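# Lay the boxed lamp flat, front up, on the stand

## Task

Place the fragile boxed lamp lying flat on the display stand with its front side facing upward. The entire box has to rest on the stand's top surface. Contact with the raised edge lip is allowed, but the box may not be perched on that lip, and it may touch nothing besides the stand top (and lip). Afterwards release it and leave it motionless. The lamp counts as broken, and the task is failed, if the box is dropped, falls or is bumped while the gripper is not holding or pressing it, or if it is struck or set down hard while held or pressed. The task also fails if the box ever touches the table or the stand's side below the top board, if anything is knocked or put off the table, or if at the end the robot still grips the box or any other loose item or still supports a large share of the box's weight. Open the gripper and move the arm away once done.

## Robot and tools

Robot: a single 6-joint arm with a two-finger parallel gripper. Loose objects may occasionally get a brief push from outside.

Frame: all reported positions use the scene frame. Origin is on the table surface directly beneath the arm base; +z is up; +y lies to the left when facing along +x. The base itself may be slightly tilted. The reported hand position can be somewhat wrong, especially when the arm is stretched far out.

Gripper: fingers extend along the gripper's +x axis and close along its y axis. end_effector_position is the midpoint between the finger pads, roughly 3-4 cm behind the fingertips.

Tool execute_actions, argument actions: a list holding zero or one item. An empty list ({"actions": []}) commands nothing and just reports the state. A move item is {"rows": [[...], ...], "steps": N} with N from 1 to 15 (default 15); each step lasts 1/30 s. Each row is applied for one step; if there are fewer rows than steps, the final row repeats. A wait item is {"steps": N} with no rows, N up to 300; it returns once N steps have elapsed since the previous result (your thinking time counts). Optional boolean pictures turns camera images on or off (on by default). A refused call sends nothing.

Each row has exactly 7 numbers, one row covering the whole arm: six absolute joint target angles in radians, in the order waist, shoulder, elbow, wrist pitch, wrist yaw, wrist roll, followed by the gripper opening command. Stated joint ranges: waist -3.054 to 3.054, shoulder 0.000 to 3.142, elbow 0.000 to 2.356, wrist pitch -1.571 to 1.571, wrist yaw -1.571 to 1.571, wrist roll -3.142 to 3.142. True ends may differ by up to 0.010 rad. A target more than 0.010 rad beyond a range end, and further out than the joint's last reported angle, gets the call refused; a target past the true end is clipped to it, and the result may then report "joint sent to its limit" (possibly concerning an earlier, still-running action). Absence of that line does not prove more travel is available.

Opening command: a value in [-1, 1], +1 fully open (0.088 m pad gap); empty fingers close together near -0.80, and values below that add nothing. Full open-to-closed needs about 0.5 s or more. grip_measured reports the measured opening on this same scale. To keep hold of something, command an opening clearly less than grip_measured; the larger the difference, the firmer the squeeze (up to about 34 N per pad, possibly less; a fast close can press harder and sometimes spring open). Readings may be offset by about 1 mm consistently within a scene.

Motion limits: every step, each joint's target is kept within a lead of its measured angle (0.211 rad for waist, shoulder, elbow; 0.213 wrist pitch; 0.267 wrist yaw; 0.228 wrist roll), and targets are scaled back if they would place the gripper over 70 mm from where it is now. So large moves take several calls. Friction may leave joints short of their targets, especially at long reach, and tiny changes may not happen; check Joint positions after each move. Between calls the arm keeps heading for the last row sent until it nearly stops or a step is HELD.

Result lines: state line with end_effector_position (m), end_effector_quat_wxyz and velocities (m/s, rad/s); Joint positions and Joint velocities in column order, then the finger pad gap (m, m/s); grip_measured; "joint command not followed" means the clearance check altered or blocked targets (mounting blocks or posts count as part of the arm); HELD marks steps where your row was partly or wholly not sent; MOTOR HOT warns from 50 °C; OVER-TEMPERATURE FAULT means the arm is held at 95 °C and, if it does not cool within 30-60 s, loses power and goes limp. A torque fault occurs when contact torque reaches a joint's load limit (waist 16.6, shoulder 20.6, elbow 20.5, wrist pitch 5.42, wrist yaw 5.4, wrist roll 5.07 N m, held weight included): the arm halts for 10 s and the rest of the call is dropped. Avoid all stops.

Tool zoom_image: camera (one of cam_head_left, cam_head_right, cam_high, cam_low, cam_wrist) and region [x0, y0, x1, y1] in image pixels, origin top-left, at most 504 by 504; gives an enlarged view of that camera's latest image. All cameras give 504x504 images; calibration (K, distortion, T_world_to_cam) is provided and may be off by a couple of degrees and some millimetres; the wrist camera pose follows the reported joints.

Tool show_instructions: no arguments; shows the scene's reference image pages.

Tool finished_scene: argument scene, the number of the current scene; ends and grades it irreversibly. Replying without any tool call ends everything.

Things to avoid: dropping or bumping the box when not holding it; hard impacts or heavy placement while holding it; letting it touch the table or stand sides; pushing anything off the table; ending while still gripping or supporting the box. Lower gently, release by opening, then lift clear.

Each tool is called as name([rows], argument=value, ...), one row to a line, values as JSON.

Reference images:

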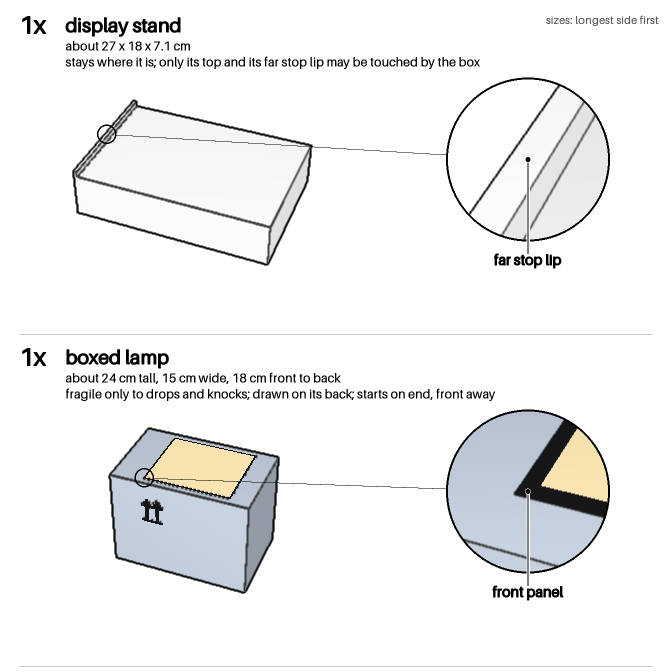

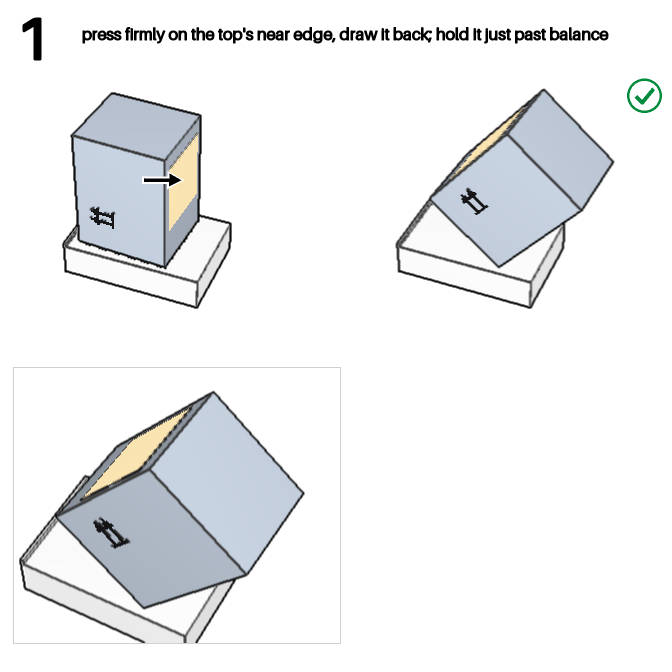

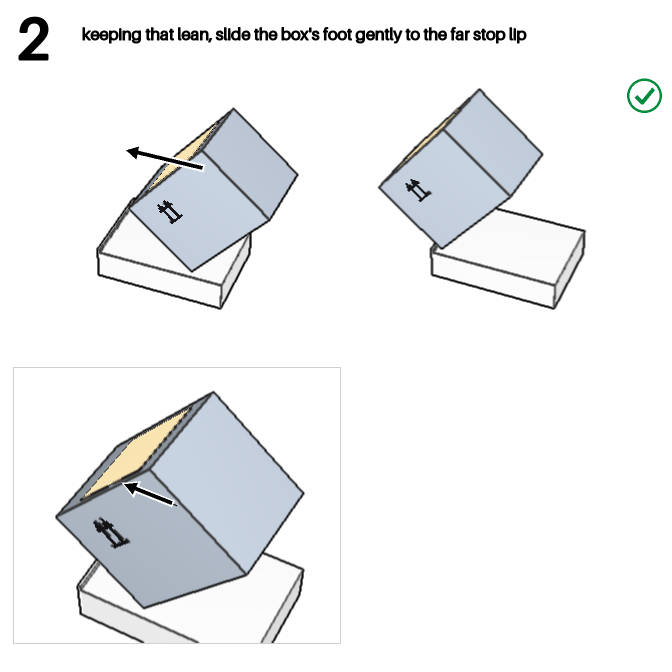

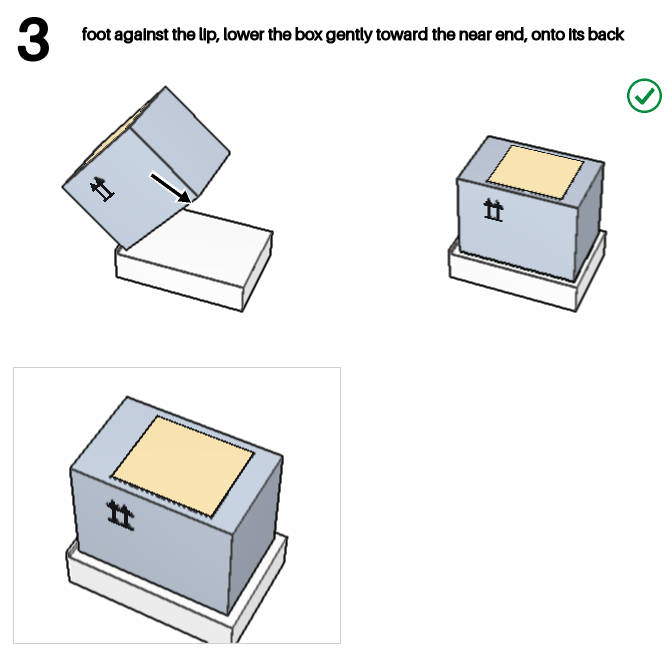

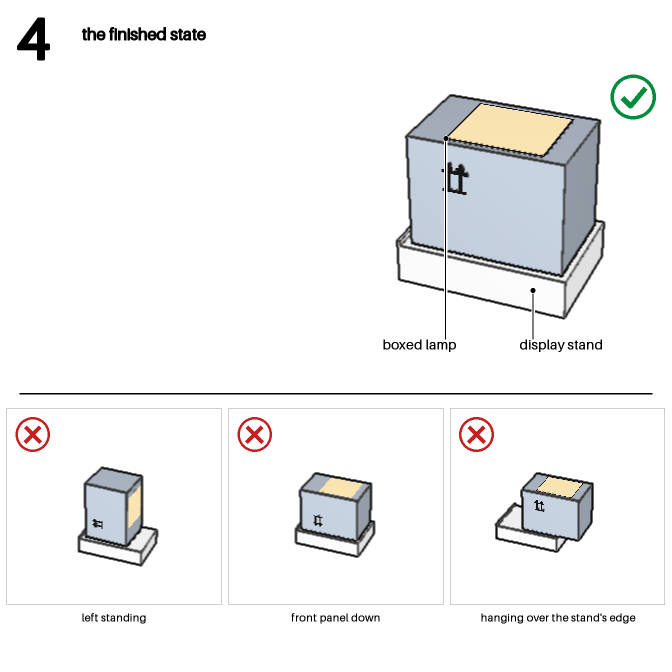

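## Session

I'll start by looking at the current state.

execute_actions(actions=[])

Scene clock: 0.00 s of 4970.00 s.
end_effector_position=(+0.3535, -0.2675, +0.1029) grip_measured=+0.847 end_effector_quat_wxyz=(+0.047, +0.970, +0.104, -0.213) end_effector_velocity=(-0.000, +0.002, +0.003) end_effector_angular_velocity=(-0.016, -0.021, +0.022)
Joint positions: [-0.892  2.292  1.001  0.501 -0.983  2.388  0.08 ]
Joint velocities: [-0.002 -0.002 -0.002  0.007 -0.022 -0.022 -0.   ]
Heat: hottest shoulder 30 °C (+0.0 °C/min).

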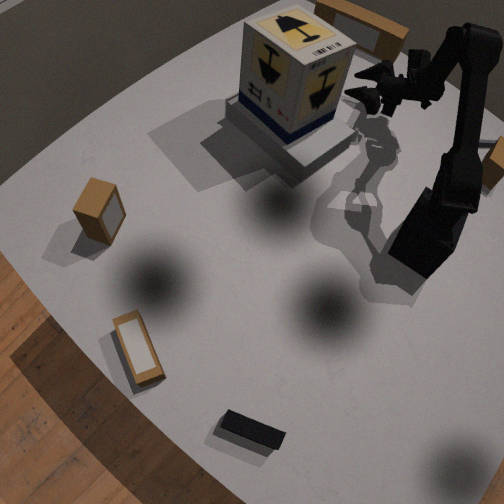

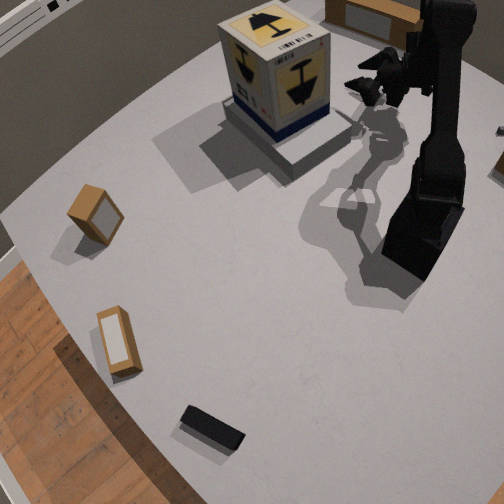

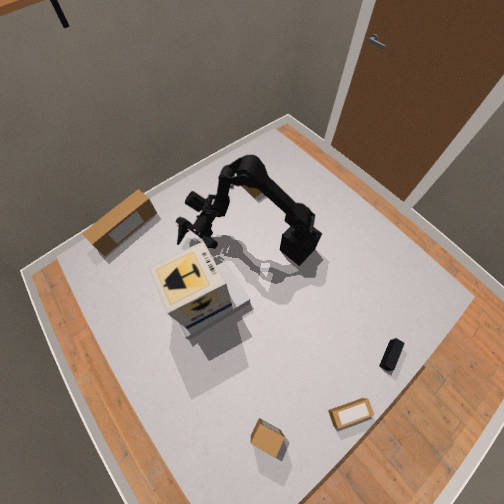

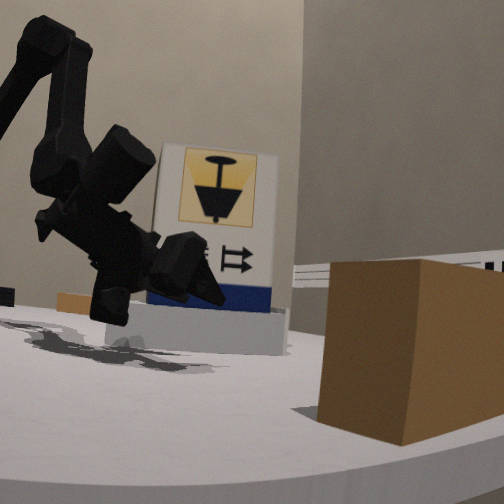

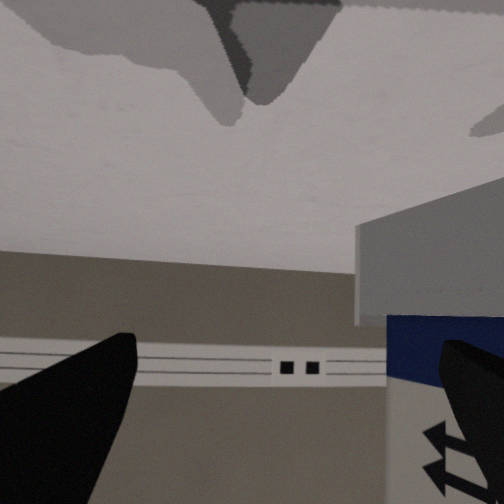

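zoom_image(camera="cam_head_left", region=[200, 0, 400, 200])

zoom_image(camera="cam_head_right", region=[200, 0, 400, 200])

zoom_image(camera="cam_high", region=[130, 200, 290, 360])

zoom_image(camera="cam_low", region=[80, 120, 330, 370])

Region (200, 0, 400, 200) of cam_head_left's 504x504 image, scaled by 2.520, with more detail than that image has.

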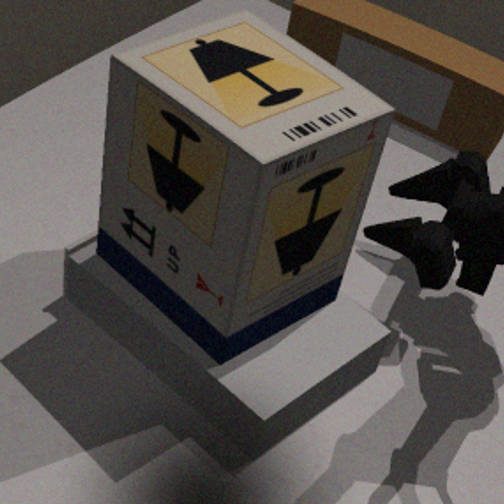

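Region (200, 0, 400, 200) of cam_head_right's 504x504 image, scaled by 2.520, with more detail than that image has.

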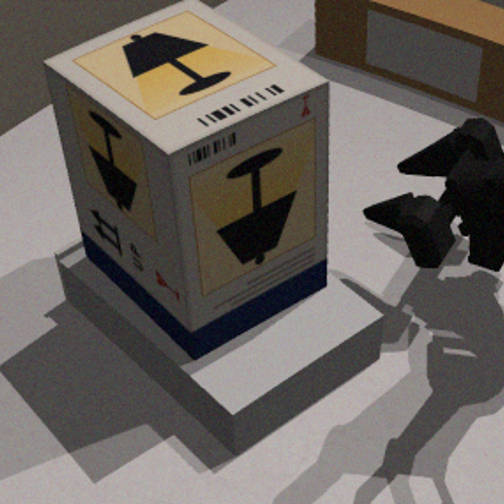

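Region (130, 200, 290, 360) of cam_high's 504x504 image, scaled by 3.150, with more detail than that image has.

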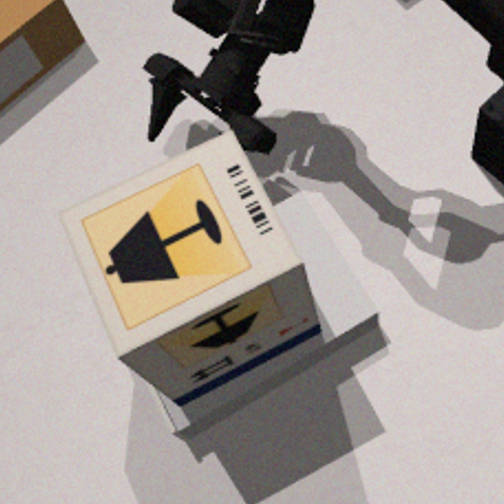

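Region (80, 120, 330, 370) of cam_low's 504x504 image, scaled by 2.016, with more detail than that image has.

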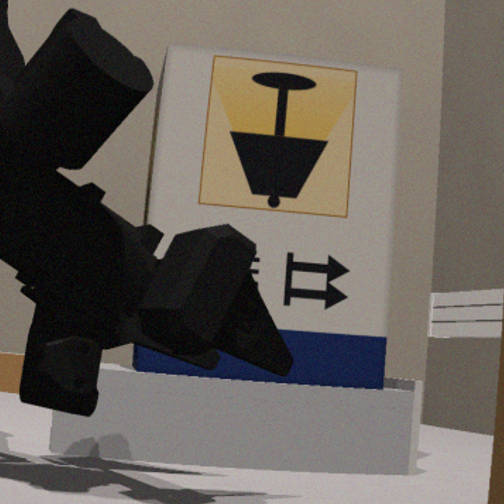

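execute_actions([
  {"rows": [[-0.892, 1.6, 1.0, 0.3, -0.5, 1.2, 1.0]], "steps": 15},
], pictures=false)

Scene clock: 23.07 s of 4970.00 s.
end_effector_position=(+0.3413, -0.3252, +0.3135) grip_measured=+1.000 end_effector_quat_wxyz=(+0.576, +0.777, -0.042, -0.253) end_effector_velocity=(-0.035, +0.048, +0.426) end_effector_angular_velocity=(-2.292, +0.064, +0.536)
Joint positions: [-0.891  1.681  0.998  0.309 -0.517  1.622  0.088]
Joint velocities: [ 0.002 -0.945  0.027 -0.007  0.095 -1.722  0.   ]
Heat: hottest shoulder 35 °C (+13.0 °C/min).
Steps of this call (steps 1 to 90: nothing new was sent; then 19.57 s passed at rest; steps 91 to 105: all 15 steps of this action). Readings (joint positions):
91: [-0.890 2.264 1.001 0.450 -0.925 2.336]
92: [-0.890 2.229 0.994 0.402 -0.850 2.279]
94: [-0.889 2.146 0.988 0.360 -0.721 2.170]
98: [-0.891 1.961 0.996 0.330 -0.583 1.973]
105: the state above

execute_actions([
  {"rows": [[-0.892, 1.636, 1.81, -1.309, 0.0, 0.0, 1.0]], "steps": 15},
], pictures=false)

execute_actions([
  {"steps": 30},
], pictures=false)

Scene clock: 24.90 s of 4970.00 s.
end_effector_position=(+0.2961, -0.3787, +0.4920) grip_measured=+1.000 end_effector_quat_wxyz=(+0.847, +0.233, +0.117, -0.464) end_effector_velocity=(-0.086, +0.109, +0.166) end_effector_angular_velocity=(-0.585, +1.561, +0.655)
Joint positions: [-0.892  1.631  1.721 -0.5   -0.011  0.346  0.088]
Joint velocities: [-0.002 -0.051  1.018 -1.531  0.051 -1.736  0.   ]
Heat: hottest shoulder 35 °C (+12.0 °C/min).
Steps of this call (steps 1 to 30: the robot went on to your last target; steps 31 to 40: nothing new was sent; steps 41 to 55: all 15 steps of this action). Readings (joint positions):
41: [-0.888 1.608 1.034 0.241 -0.449 1.150]
42: [-0.886 1.615 1.076 0.184 -0.376 1.092]
44: [-0.887 1.630 1.176 0.078 -0.236 0.976]
48: [-0.892 1.632 1.382 -0.134 -0.071 0.746]
55: the state above

Scene clock: 25.90 s of 4970.00 s.
end_effector_position=(+0.2229, -0.2868, +0.4024) grip_measured=+1.000 end_effector_quat_wxyz=(+0.746, +0.235, +0.491, -0.384) end_effector_velocity=(+0.001, -0.001, +0.001) end_effector_angular_velocity=(-0.004, -0.007, +0.007)
Joint positions: [-0.893  1.629  1.801 -1.306 -0.002  0.003  0.088]
Joint velocities: [-0.002 -0.002 -0.002  0.007 -0.007 -0.007  0.   ]
Heat: hottest shoulder 35 °C (+11.6 °C/min).
Steps of this call (steps 1 to 30: the robot went on to your last target). Readings (joint positions):
1: [-0.892 1.628 1.749 -0.550 -0.009 0.289]
2: [-0.892 1.624 1.769 -0.603 -0.007 0.231]
4: [-0.892 1.621 1.791 -0.708 -0.005 0.130]
8: [-0.893 1.626 1.796 -0.926 -0.003 0.042]
30: the state above

execute_actions([
  {"rows": [[-0.115, 1.636, 1.81, -1.309, 0.0, 0.0, 1.0]], "steps": 15},
], pictures=false)

execute_actions([
  {"steps": 25},
])

Scene clock: 28.57 s of 4970.00 s.
end_effector_position=(+0.3583, -0.0796, +0.3968) grip_measured=+1.000 end_effector_quat_wxyz=(+0.829, +0.060, +0.547, -0.097) end_effector_velocity=(+0.078, +0.362, -0.006) end_effector_angular_velocity=(+0.100, +0.011, +1.022)
Joint positions: [-0.188  1.63   1.801 -1.307 -0.004  0.002  0.088]
Joint velocities: [ 1.004 -0.002 -0.002 -0.022 -0.066  0.007  0.   ]
Heat: hottest shoulder 35 °C (+10.5 °C/min).
Steps of this call (steps 1 to 15: the robot went on to your last target; steps 16 to 65: nothing new was sent; steps 66 to 80: all 15 steps of this action). Readings (joint positions):
66: [-0.875 1.629 1.801 -1.307 0.012 0.003]
67: [-0.836 1.629 1.801 -1.307 0.014 0.003]
69: [-0.735 1.629 1.801 -1.307 0.005 0.002]
73: [-0.526 1.630 1.801 -1.307 0.002 0.002]
80: the state above

Scene clock: 29.40 s of 4970.00 s.
end_effector_position=(+0.3630, -0.0554, +0.3966) grip_measured=+1.000 end_effector_quat_wxyz=(+0.832, +0.042, +0.549, -0.069) end_effector_velocity=(+0.002, +0.002, -0.001) end_effector_angular_velocity=(+0.017, -0.005, +0.013)
Joint positions: [-0.119  1.63   1.801 -1.307 -0.002  0.003  0.088]
Joint velocities: [-0.002  0.002 -0.002  0.007 -0.022 -0.007  0.   ]
Heat: hottest shoulder 35 °C (+10.2 °C/min).
Steps of this call (steps 1 to 25: the robot went on to your last target). Readings (joint positions):
1: [-0.161 1.630 1.801 -1.307 -0.005 0.002]
2: [-0.144 1.630 1.801 -1.307 -0.005 0.002]
4: [-0.129 1.630 1.801 -1.307 -0.004 0.003]
8: [-0.125 1.630 1.801 -1.307 -0.002 0.003]
25: the state above
camera_calibration (this result's frames):
cam_wrist: T_world_to_cam=[[-0.140979, -0.989961, 0.0101446, 0.00130471], [-0.985679, 0.139397, -0.0949003, 0.44075], [0.0925334, -0.0233783, -0.995435, 0.431912], [0, 0, 0, 1]] pos_world=[0.394655, -0.0500502, 0.471755]

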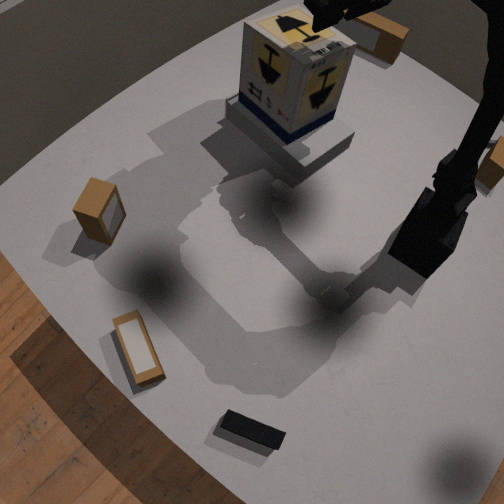

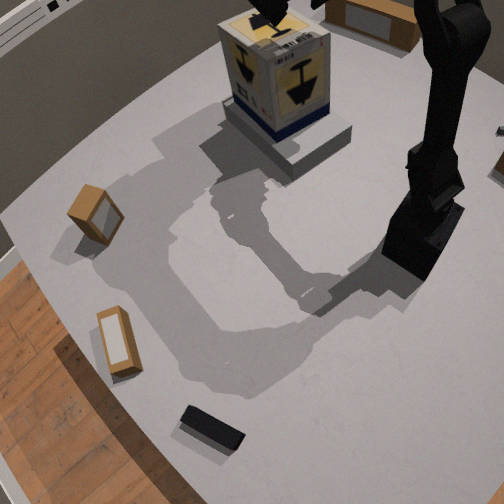

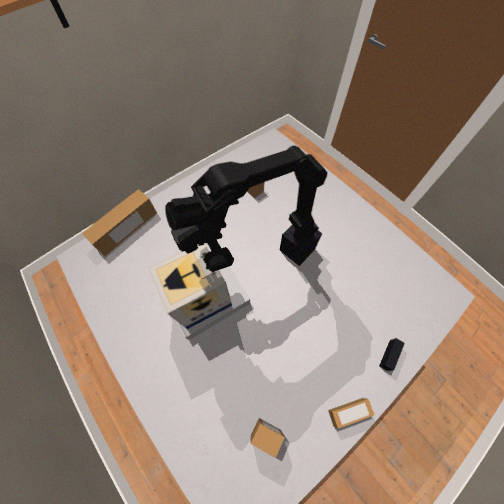

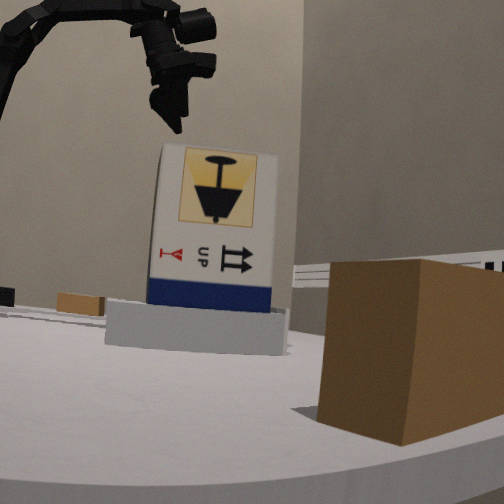

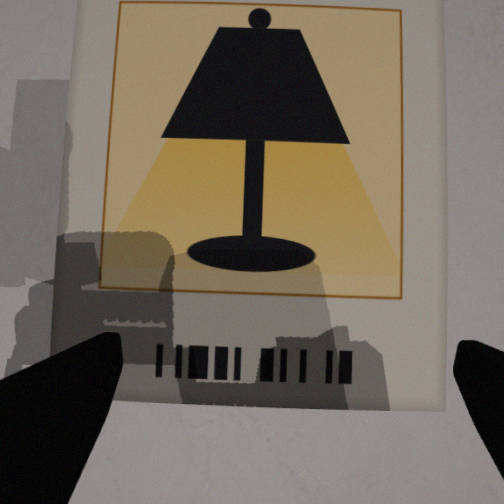

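zoom_image(camera="cam_head_right", region=[210, 70, 370, 190])

zoom_image(camera="cam_low", region=[90, 260, 310, 370])

zoom_image(camera="cam_high", region=[150, 240, 270, 360])

Region (210, 70, 370, 190) of cam_head_right's 504x504 image, scaled by 3.150, with more detail than that image has; it fills the top 378 rows of this view, and the rest is white.

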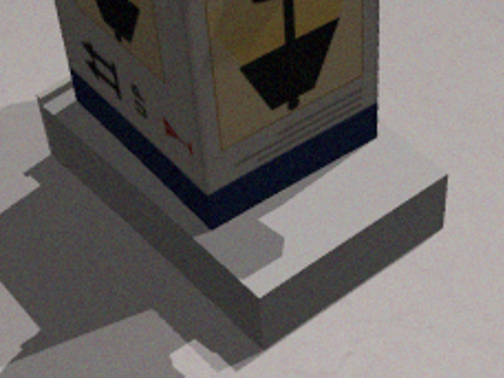

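Region (90, 260, 310, 370) of cam_low's 504x504 image, scaled by 2.291, with more detail than that image has.

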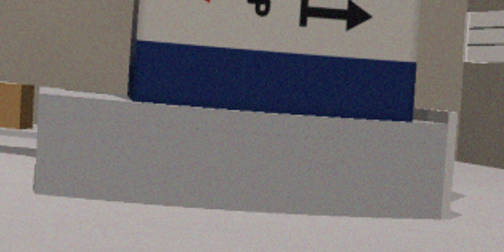

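Region (150, 240, 270, 360) of cam_high's 504x504 image, scaled by 4.200, with more detail than that image has.

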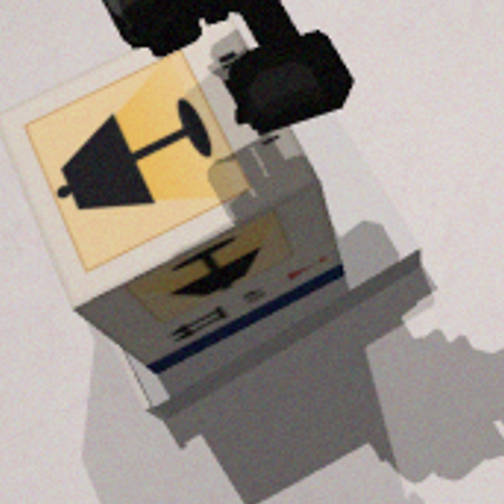

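zoom_image(camera="cam_low", region=[110, 0, 290, 180])

Region (110, 0, 290, 180) of cam_low's 504x504 image, scaled by 2.800, with more detail than that image has.

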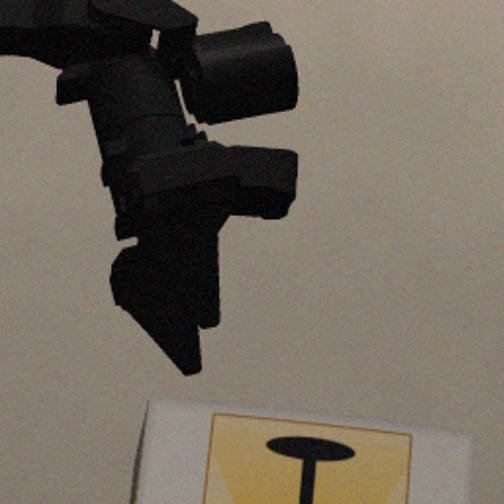

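execute_actions([
  {"rows": [[-0.115, 1.645, 1.807, -1.313, 0.0, 0.0, 1.0], [-0.115, 1.655, 1.804, -1.318, 0.0, 0.0, 1.0], [-0.115, 1.665, 1.801, -1.323, 0.0, 0.0, 1.0], [-0.115, 1.675, 1.798, -1.328, 0.0, 0.0, 1.0], [-0.115, 1.685, 1.796, -1.333, 0.0, 0.0, 1.0], [-0.115, 1.695, 1.793, -1.338, 0.0, 0.0, 1.0], [-0.115, 1.705, 1.791, -1.343, 0.0, 0.0, 1.0], [-0.115, 1.717, 1.788, -1.348, 0.0, 0.0, 1.0]], "steps": 15},
])

Scene clock: 37.50 s of 4970.00 s.
end_effector_position=(+0.3658, -0.0559, +0.3657) grip_measured=+1.000 end_effector_quat_wxyz=(+0.797, +0.046, +0.598, -0.066) end_effector_velocity=(-0.002, +0.002, +0.003) end_effector_angular_velocity=(+0.005, -0.003, +0.012)
Joint positions: [-0.119  1.707  1.797 -1.344 -0.002  0.003  0.088]
Joint velocities: [ 0.002 -0.007  0.002 -0.007 -0.007 -0.007  0.   ]
Heat: hottest shoulder 35 °C (+8.0 °C/min).
Steps of this call (steps 1 to 15: the robot went on to your last target; steps 16 to 90: nothing new was sent; then 4.60 s passed at rest; steps 91 to 105: all 15 steps of this action). Readings (joint positions):
91: [-0.119 1.630 1.801 -1.307 -0.002 0.003]
92: [-0.119 1.631 1.801 -1.309 -0.002 0.003]
94: [-0.119 1.637 1.801 -1.315 -0.002 0.003]
98: [-0.119 1.670 1.801 -1.332 -0.002 0.003]
105: the state above
camera_calibration (this result's frames):
cam_wrist: T_world_to_cam=[[-0.140628, -0.99003, 0.00806293, 0.00204968], [-0.989751, 0.140784, 0.0239543, 0.398677], [-0.0248505, -0.00461164, -0.999681, 0.446497], [0, 0, 0, 1]] pos_world=[0.405975, -0.052039, 0.436788]

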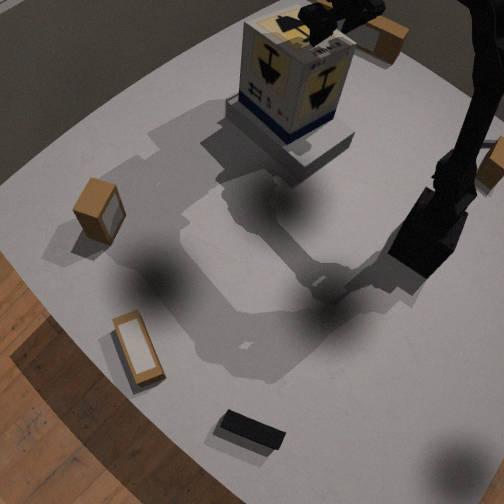

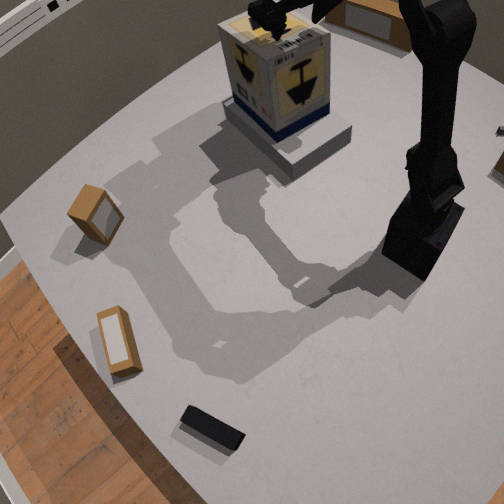

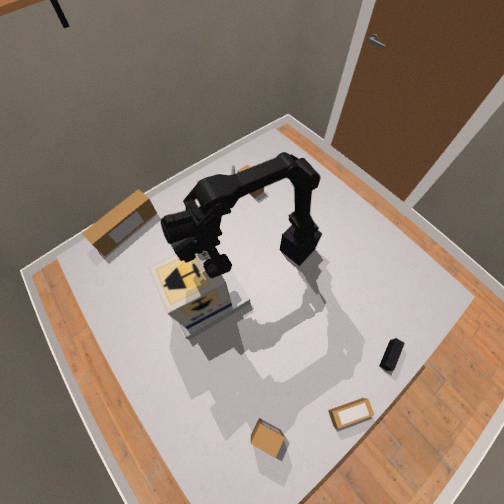

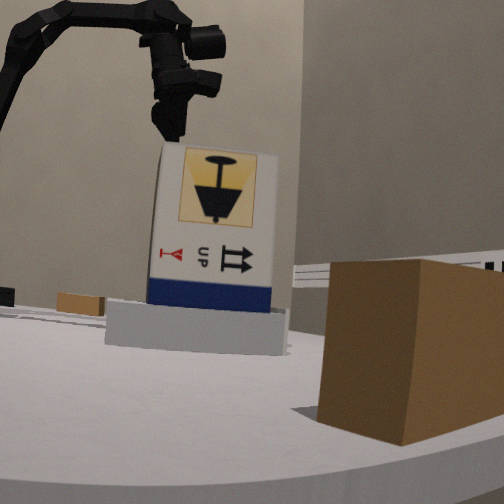

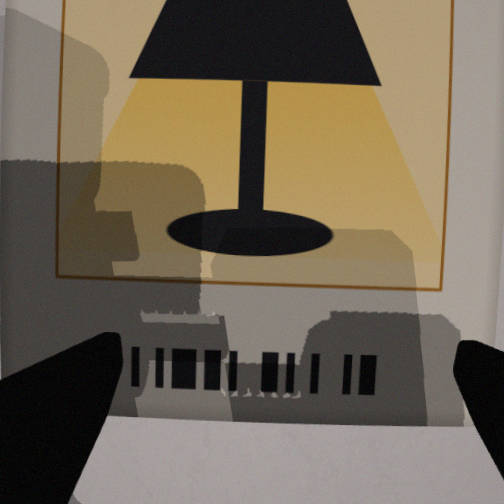

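execute_actions([
  {"rows": [[-0.115, 1.722, 1.788, -1.349, 0.0, 0.0, 1.0], [-0.115, 1.728, 1.788, -1.351, 0.0, 0.0, 1.0], [-0.115, 1.734, 1.788, -1.353, 0.0, 0.0, 1.0], [-0.115, 1.74, 1.788, -1.355, 0.0, 0.0, 1.0], [-0.115, 1.746, 1.788, -1.357, 0.0, 0.0, 1.0], [-0.115, 1.752, 1.788, -1.359, 0.0, 0.0, 1.0], [-0.115, 1.757, 1.788, -1.36, 0.0, 0.0, 1.0], [-0.115, 1.762, 1.788, -1.362, 0.0, 0.0, 1.0], [-0.115, 1.766, 1.788, -1.363, 0.0, 0.0, 1.0], [-0.115, 1.77, 1.788, -1.364, 0.0, 0.0, 1.0]], "steps": 15},
], pictures=false)

Scene clock: 40.27 s of 4970.00 s.
end_effector_position=(+0.3675, -0.0564, +0.3496) grip_measured=+1.000 end_effector_quat_wxyz=(+0.779, +0.048, +0.622, -0.064) end_effector_velocity=(-0.004, -0.001, +0.000) end_effector_angular_velocity=(-0.008, +0.009, +0.003)
Joint positions: [-0.119  1.751  1.797 -1.36  -0.003  0.002  0.088]
Joint velocities: [-0.002 -0.007 -0.007 -0.007  0.007 -0.007  0.   ]
Heat: hottest shoulder 35 °C (+7.5 °C/min).
Steps of this call (steps 1 to 15: the robot went on to your last target; steps 16 to 68: nothing new was sent; steps 69 to 83: all 15 steps of this action). Readings (joint positions):
69: [-0.119 1.708 1.797 -1.345 -0.002 0.002]
70: [-0.119 1.708 1.797 -1.346 -0.002 0.002]
72: [-0.119 1.712 1.797 -1.349 -0.002 0.002]
76: [-0.119 1.730 1.797 -1.355 -0.002 0.002]
83: the state above

execute_actions(actions=[])

Scene clock: 40.67 s of 4970.00 s.
end_effector_position=(+0.3675, -0.0563, +0.3496) grip_measured=+1.000 end_effector_quat_wxyz=(+0.779, +0.048, +0.622, -0.064) end_effector_velocity=(-0.002, +0.001, -0.000) end_effector_angular_velocity=(+0.010, +0.006, -0.008)
Joint positions: [-0.119  1.751  1.797 -1.36  -0.003  0.002  0.088]
Joint velocities: [-0.002 -0.002 -0.002 -0.007 -0.007  0.007  0.   ]
Heat: hottest shoulder 35 °C (+7.4 °C/min).
Steps of this call (steps 1 to 12: the robot went on to your last target). Readings (joint positions):
1: [-0.119 1.751 1.797 -1.360 -0.003 0.002]
2: [-0.119 1.751 1.797 -1.360 -0.003 0.002]
4: [-0.119 1.751 1.797 -1.360 -0.003 0.002]
8: [-0.119 1.751 1.797 -1.360 -0.003 0.002]
12: the state above
camera_calibration (this result's frames):
cam_wrist: T_world_to_cam=[[-0.140198, -0.990103, 0.00636761, 0.00254469], [-0.986571, 0.140236, 0.0837317, 0.378704], [-0.083796, 0.00545692, -0.996468, 0.451516], [0, 0, 0, 1]] pos_world=[0.411811, -0.0530525, 0.418196]

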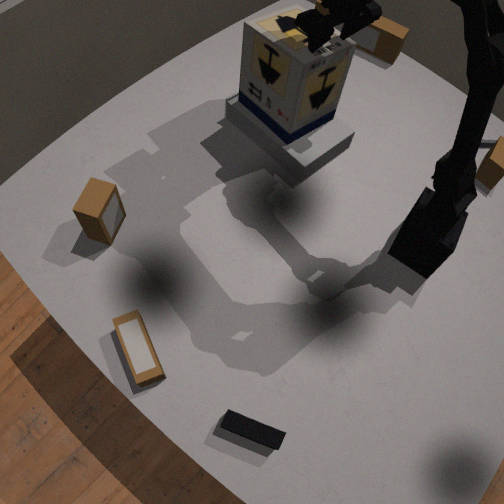

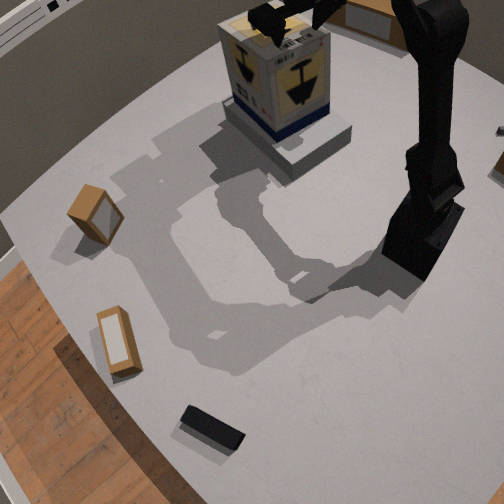

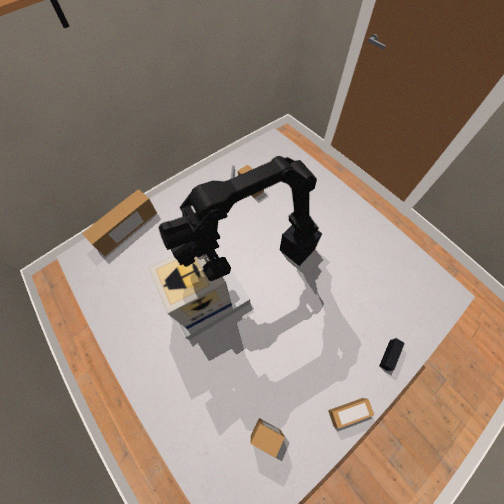

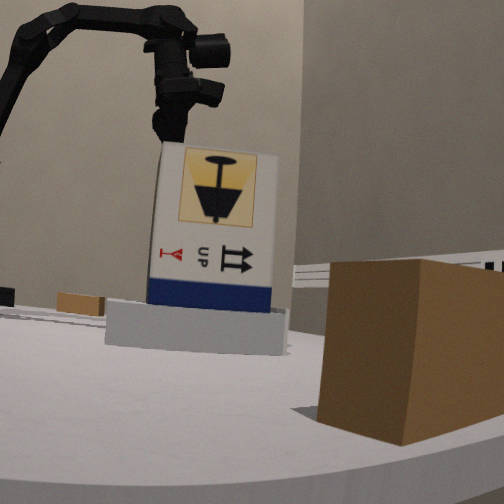

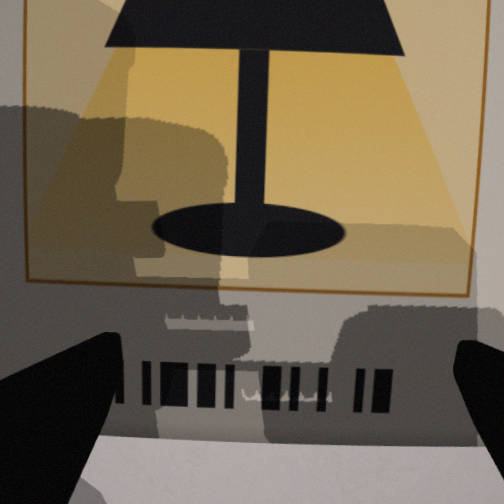

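execute_actions([
  {"rows": [[-0.115, 1.772, 1.785, -1.366, 0.0, 0.0, 1.0], [-0.115, 1.774, 1.782, -1.368, 0.0, 0.0, 1.0], [-0.115, 1.776, 1.779, -1.37, 0.0, 0.0, 1.0], [-0.115, 1.779, 1.776, -1.372, 0.0, 0.0, 1.0], [-0.115, 1.782, 1.773, -1.374, 0.0, 0.0, 1.0], [-0.115, 1.784, 1.77, -1.376, 0.0, 0.0, 1.0], [-0.115, 1.786, 1.767, -1.378, 0.0, 0.0, 1.0], [-0.115, 1.788, 1.764, -1.379, 0.0, 0.0, 1.0], [-0.115, 1.79, 1.762, -1.38, 0.0, 0.0, 1.0]], "steps": 15},
], pictures=false)

Scene clock: 43.70 s of 4970.00 s.
end_effector_position=(+0.3667, -0.0560, +0.3469) grip_measured=+1.000 end_effector_quat_wxyz=(+0.775, +0.048, +0.627, -0.064) end_effector_velocity=(-0.003, +0.002, -0.002) end_effector_angular_velocity=(+0.008, +0.011, +0.011)
Joint positions: [-0.119  1.757  1.796 -1.366 -0.004  0.002  0.088]
Joint velocities: [ 0.002 -0.002 -0.007 -0.007 -0.007 -0.007  0.   ]
Heat: hottest shoulder 35 °C (+6.9 °C/min).
Steps of this call (steps 1 to 15: the robot went on to your last target; steps 16 to 76: nothing new was sent; steps 77 to 91: all 15 steps of this action). Readings (joint positions):
77: [-0.119 1.752 1.797 -1.360 -0.003 0.002]
78: [-0.119 1.752 1.797 -1.360 -0.003 0.002]
80: [-0.119 1.753 1.797 -1.361 -0.003 0.002]
84: [-0.119 1.756 1.796 -1.363 -0.003 0.002]
91: the state above

execute_actions([
  {"rows": [[-0.115, 1.7835, 1.7544, -1.378, 0.0, 0.0, 1.0], [-0.115, 1.777, 1.7468, -1.376, 0.0, 0.0, 1.0], [-0.115, 1.7704, 1.7392, -1.3744, 0.0, 0.0, 1.0], [-0.115, 1.7639, 1.7316, -1.3725, 0.0, 0.0, 1.0], [-0.115, 1.7573, 1.724, -1.3707, 0.0, 0.0, 1.0], [-0.115, 1.7508, 1.7164, -1.3688, 0.0, 0.0, 1.0], [-0.115, 1.7443, 1.7088, -1.367, 0.0, 0.0, 1.0], [-0.115, 1.7377, 1.7012, -1.365, 0.0, 0.0, 1.0], [-0.115, 1.7312, 1.6936, -1.3632, 0.0, 0.0, 1.0], [-0.115, 1.7247, 1.686, -1.3613, 0.0, 0.0, 1.0], [-0.115, 1.7181, 1.6784, -1.3595, 0.0, 0.0, 1.0], [-0.115, 1.7116, 1.6708, -1.3576, 0.0, 0.0, 1.0], [-0.115, 1.705, 1.6632, -1.3557, 0.0, 0.0, 1.0], [-0.115, 1.6985, 1.6556, -1.3539, 0.0, 0.0, 1.0], [-0.115, 1.692, 1.648, -1.352, 0.0, 0.0, 1.0]], "steps": 15},
], pictures=false)

execute_actions([
  {"steps": 15},
])

Scene clock: 53.43 s of 4970.00 s.
end_effector_position=(+0.3509, -0.0535, +0.3455) grip_measured=+1.000 end_effector_quat_wxyz=(+0.775, +0.048, +0.627, -0.064) end_effector_velocity=(-0.048, +0.008, +0.001) end_effector_angular_velocity=(+0.018, -0.010, +0.005)
Joint positions: [-0.119  1.691  1.711 -1.347 -0.004  0.002  0.088]
Joint velocities: [-0.007 -0.198 -0.227  0.037 -0.022 -0.007  0.   ]
Heat: hottest shoulder 34 °C (+4.5 °C/min).
Steps of this call (steps 1 to 15: the robot went on to your last target; steps 16 to 90: nothing new was sent; then 6.23 s passed at rest; steps 91 to 105: all 15 steps of this action). Readings (joint positions):
91: [-0.119 1.757 1.794 -1.366 -0.004 0.002]
92: [-0.119 1.757 1.793 -1.366 -0.004 0.002]
94: [-0.119 1.755 1.787 -1.364 -0.004 0.002]
98: [-0.119 1.735 1.764 -1.358 -0.004 0.002]
105: the state above

Scene clock: 53.93 s of 4970.00 s.
end_effector_position=(+0.3465, -0.0528, +0.3454) grip_measured=+1.000 end_effector_quat_wxyz=(+0.775, +0.048, +0.626, -0.064) end_effector_velocity=(-0.004, -0.001, -0.000) end_effector_angular_velocity=(-0.008, +0.009, +0.003)
Joint positions: [-0.119  1.673  1.689 -1.343 -0.004  0.002  0.088]
Joint velocities: [-0.002 -0.007 -0.007 -0.007  0.007 -0.007  0.   ]
Heat: hottest shoulder 34 °C (+4.4 °C/min).
Steps of this call (steps 1 to 15: the robot went on to your last target). Readings (joint positions):
1: [-0.119 1.686 1.705 -1.347 -0.004 0.002]
2: [-0.119 1.682 1.700 -1.347 -0.004 0.002]
4: [-0.119 1.677 1.694 -1.345 -0.004 0.002]
8: [-0.119 1.674 1.691 -1.343 -0.004 0.002]
15: the state above
camera_calibration (this result's frames):
cam_wrist: T_world_to_cam=[[-0.139997, -0.990139, 0.0050321, 0.00347281], [-0.985523, 0.139832, 0.0958701, 0.353284], [-0.0956284, 0.00846229, -0.995381, 0.449436], [0, 0, 0, 1]] pos_world=[0.391635, -0.049765, 0.413474]

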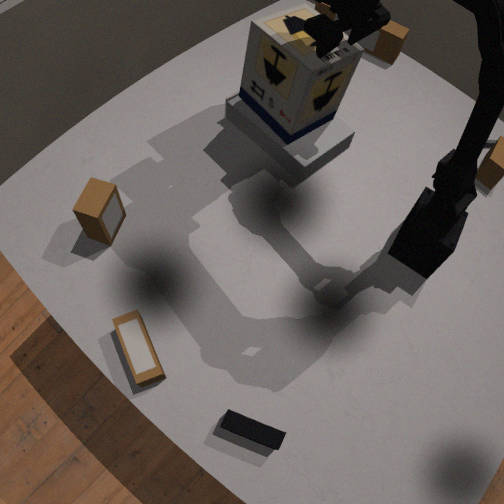

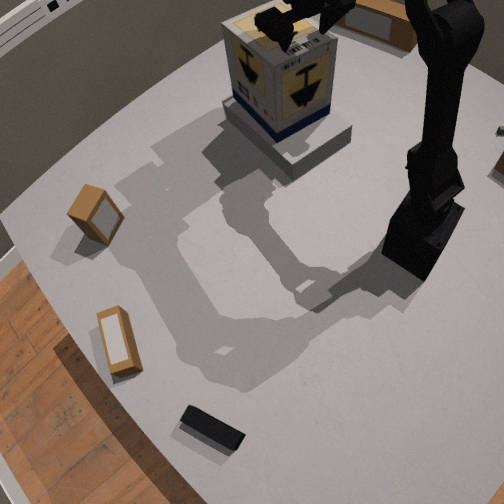

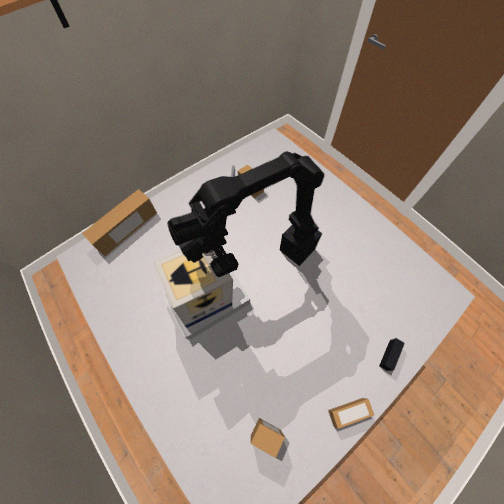

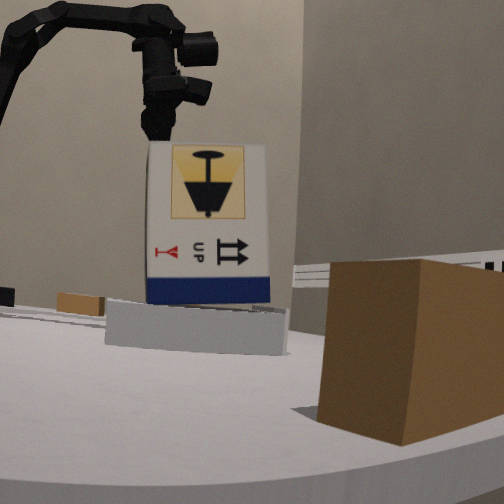

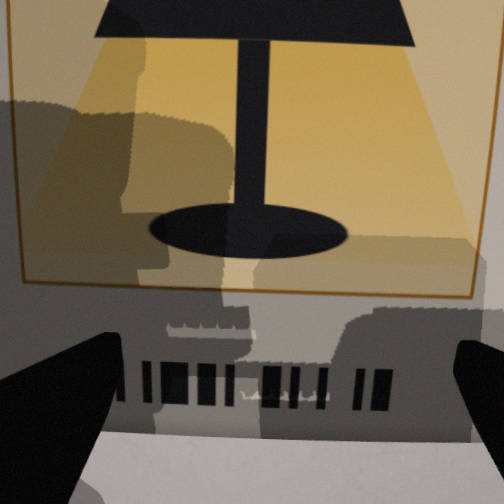

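execute_actions([
  {"rows": [[-0.115, 1.6843, 1.6389, -1.3481, 0.0, 0.0, 1.0], [-0.115, 1.6767, 1.6297, -1.3443, 0.0, 0.0, 1.0], [-0.115, 1.669, 1.6206, -1.3404, 0.0, 0.0, 1.0], [-0.115, 1.6613, 1.6115, -1.3365, 0.0, 0.0, 1.0], [-0.115, 1.6537, 1.6023, -1.3327, 0.0, 0.0, 1.0], [-0.115, 1.646, 1.5932, -1.3288, 0.0, 0.0, 1.0], [-0.115, 1.6383, 1.5841, -1.3249, 0.0, 0.0, 1.0], [-0.115, 1.6307, 1.5749, -1.3211, 0.0, 0.0, 1.0], [-0.115, 1.623, 1.5658, -1.3172, 0.0, 0.0, 1.0], [-0.115, 1.6153, 1.5567, -1.3133, 0.0, 0.0, 1.0], [-0.115, 1.6077, 1.5475, -1.3095, 0.0, 0.0, 1.0], [-0.115, 1.6, 1.5384, -1.3056, 0.0, 0.0, 1.0], [-0.115, 1.5923, 1.5293, -1.3017, 0.0, 0.0, 1.0], [-0.115, 1.5847, 1.5201, -1.2979, 0.0, 0.0, 1.0], [-0.115, 1.577, 1.511, -1.294, 0.0, 0.0, 1.0]], "steps": 15},
], pictures=false)

execute_actions([
  {"rows": [[-0.115, 1.5681, 1.5012, -1.2892, 0.0, 0.0, 1.0], [-0.115, 1.5593, 1.4914, -1.2844, 0.0, 0.0, 1.0], [-0.115, 1.5504, 1.4816, -1.2796, 0.0, 0.0, 1.0], [-0.115, 1.5415, 1.4718, -1.2748, 0.0, 0.0, 1.0], [-0.115, 1.5327, 1.462, -1.27, 0.0, 0.0, 1.0], [-0.115, 1.5238, 1.4522, -1.2652, 0.0, 0.0, 1.0], [-0.115, 1.5149, 1.4424, -1.2604, 0.0, 0.0, 1.0], [-0.115, 1.5061, 1.4326, -1.2556, 0.0, 0.0, 1.0], [-0.115, 1.4972, 1.4228, -1.2508, 0.0, 0.0, 1.0], [-0.115, 1.4883, 1.413, -1.246, 0.0, 0.0, 1.0], [-0.115, 1.4795, 1.4032, -1.2412, 0.0, 0.0, 1.0], [-0.115, 1.4706, 1.3934, -1.2364, 0.0, 0.0, 1.0], [-0.115, 1.4617, 1.3836, -1.2316, 0.0, 0.0, 1.0], [-0.115, 1.4529, 1.3738, -1.2268, 0.0, 0.0, 1.0], [-0.115, 1.444, 1.364, -1.222, 0.0, 0.0, 1.0]], "steps": 15},
], pictures=false)

execute_actions([
  {"steps": 12},
])

Scene clock: 56.60 s of 4970.00 s.
end_effector_position=(+0.3290, -0.0500, +0.3443) grip_measured=+1.000 end_effector_quat_wxyz=(+0.784, +0.048, +0.616, -0.064) end_effector_velocity=(-0.045, +0.008, -0.004) end_effector_angular_velocity=(+0.003, -0.058, -0.022)
Joint positions: [-0.119  1.58   1.578 -1.298 -0.004  0.002  0.088]
Joint velocities: [-0.002 -0.227 -0.266  0.095 -0.007  0.022  0.   ]
Heat: hottest shoulder 34 °C (+4.2 °C/min).
Steps of this call (steps 1 to 15: the robot went on to your last target; steps 16 to 65: nothing new was sent; steps 66 to 80: all 15 steps of this action). Readings (joint positions):
66: [-0.119 1.671 1.687 -1.341 -0.004 0.002]
67: [-0.119 1.668 1.684 -1.338 -0.004 0.002]
69: [-0.119 1.659 1.672 -1.334 -0.004 0.002]
73: [-0.119 1.632 1.640 -1.323 -0.004 0.002]
80: the state above

Scene clock: 57.10 s of 4970.00 s.
end_effector_position=(+0.3067, -0.0464, +0.3412) grip_measured=+1.000 end_effector_quat_wxyz=(+0.798, +0.046, +0.597, -0.065) end_effector_velocity=(-0.052, +0.006, -0.010) end_effector_angular_velocity=(-0.021, -0.073, +0.003)
Joint positions: [-0.118  1.453  1.431 -1.231 -0.004  0.002  0.088]
Joint velocities: [-0.002 -0.266 -0.3    0.11   0.007 -0.007  0.   ]
Heat: hottest shoulder 34 °C (+4.2 °C/min).
Steps of this call (steps 1 to 15: all 15 steps of this action). Readings (joint positions):
1: [-0.119 1.572 1.569 -1.294 -0.004 0.002]
2: [-0.119 1.564 1.559 -1.290 -0.004 0.002]
4: [-0.119 1.548 1.540 -1.281 -0.004 0.002]
8: [-0.119 1.514 1.500 -1.263 -0.004 0.002]
15: the state above

Scene clock: 57.50 s of 4970.00 s.
end_effector_position=(+0.3023, -0.0457, +0.3405) grip_measured=+1.000 end_effector_quat_wxyz=(+0.801, +0.045, +0.593, -0.065) end_effector_velocity=(-0.003, +0.005, +0.001) end_effector_angular_velocity=(+0.019, -0.000, +0.016)
Joint positions: [-0.118  1.428  1.403 -1.218 -0.004  0.002  0.088]
Joint velocities: [ 0.002 -0.012 -0.007 -0.007 -0.022 -0.007  0.   ]
Heat: hottest shoulder 34 °C (+4.2 °C/min).
Steps of this call (steps 1 to 12: the robot went on to your last target). Readings (joint positions):
1: [-0.118 1.446 1.423 -1.228 -0.004 0.002]
2: [-0.118 1.440 1.416 -1.226 -0.004 0.002]
4: [-0.118 1.434 1.409 -1.223 -0.004 0.002]
8: [-0.118 1.429 1.404 -1.218 -0.004 0.002]
12: the state above
camera_calibration (this result's frames):
cam_wrist: T_world_to_cam=[[-0.139438, -0.990207, 0.00690115, 0.00350481], [-0.990141, 0.139515, 0.0125, 0.339007], [-0.0133404, -0.00509015, -0.999898, 0.416272], [0, 0, 0, 1]] pos_world=[0.341706, -0.0417073, 0.411967]

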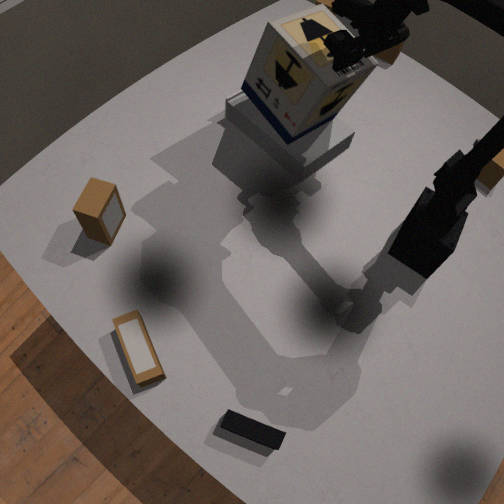

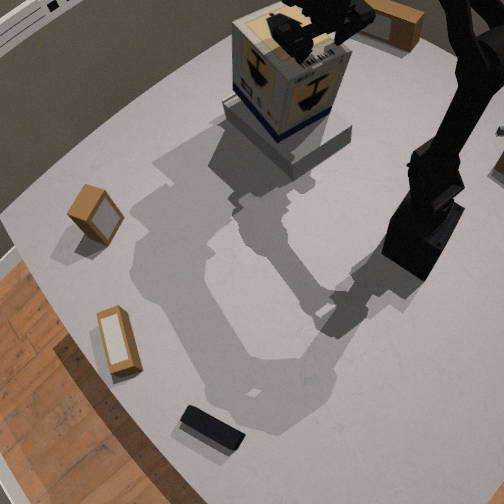

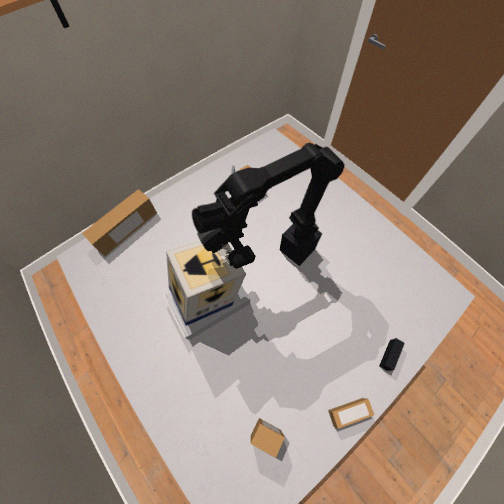

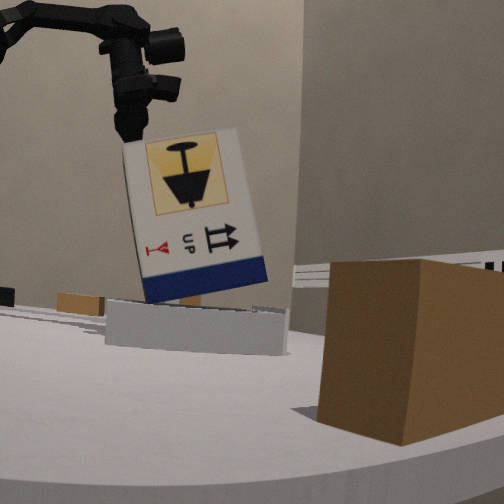

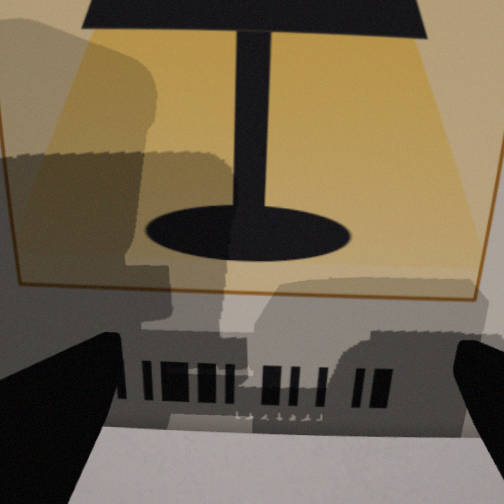

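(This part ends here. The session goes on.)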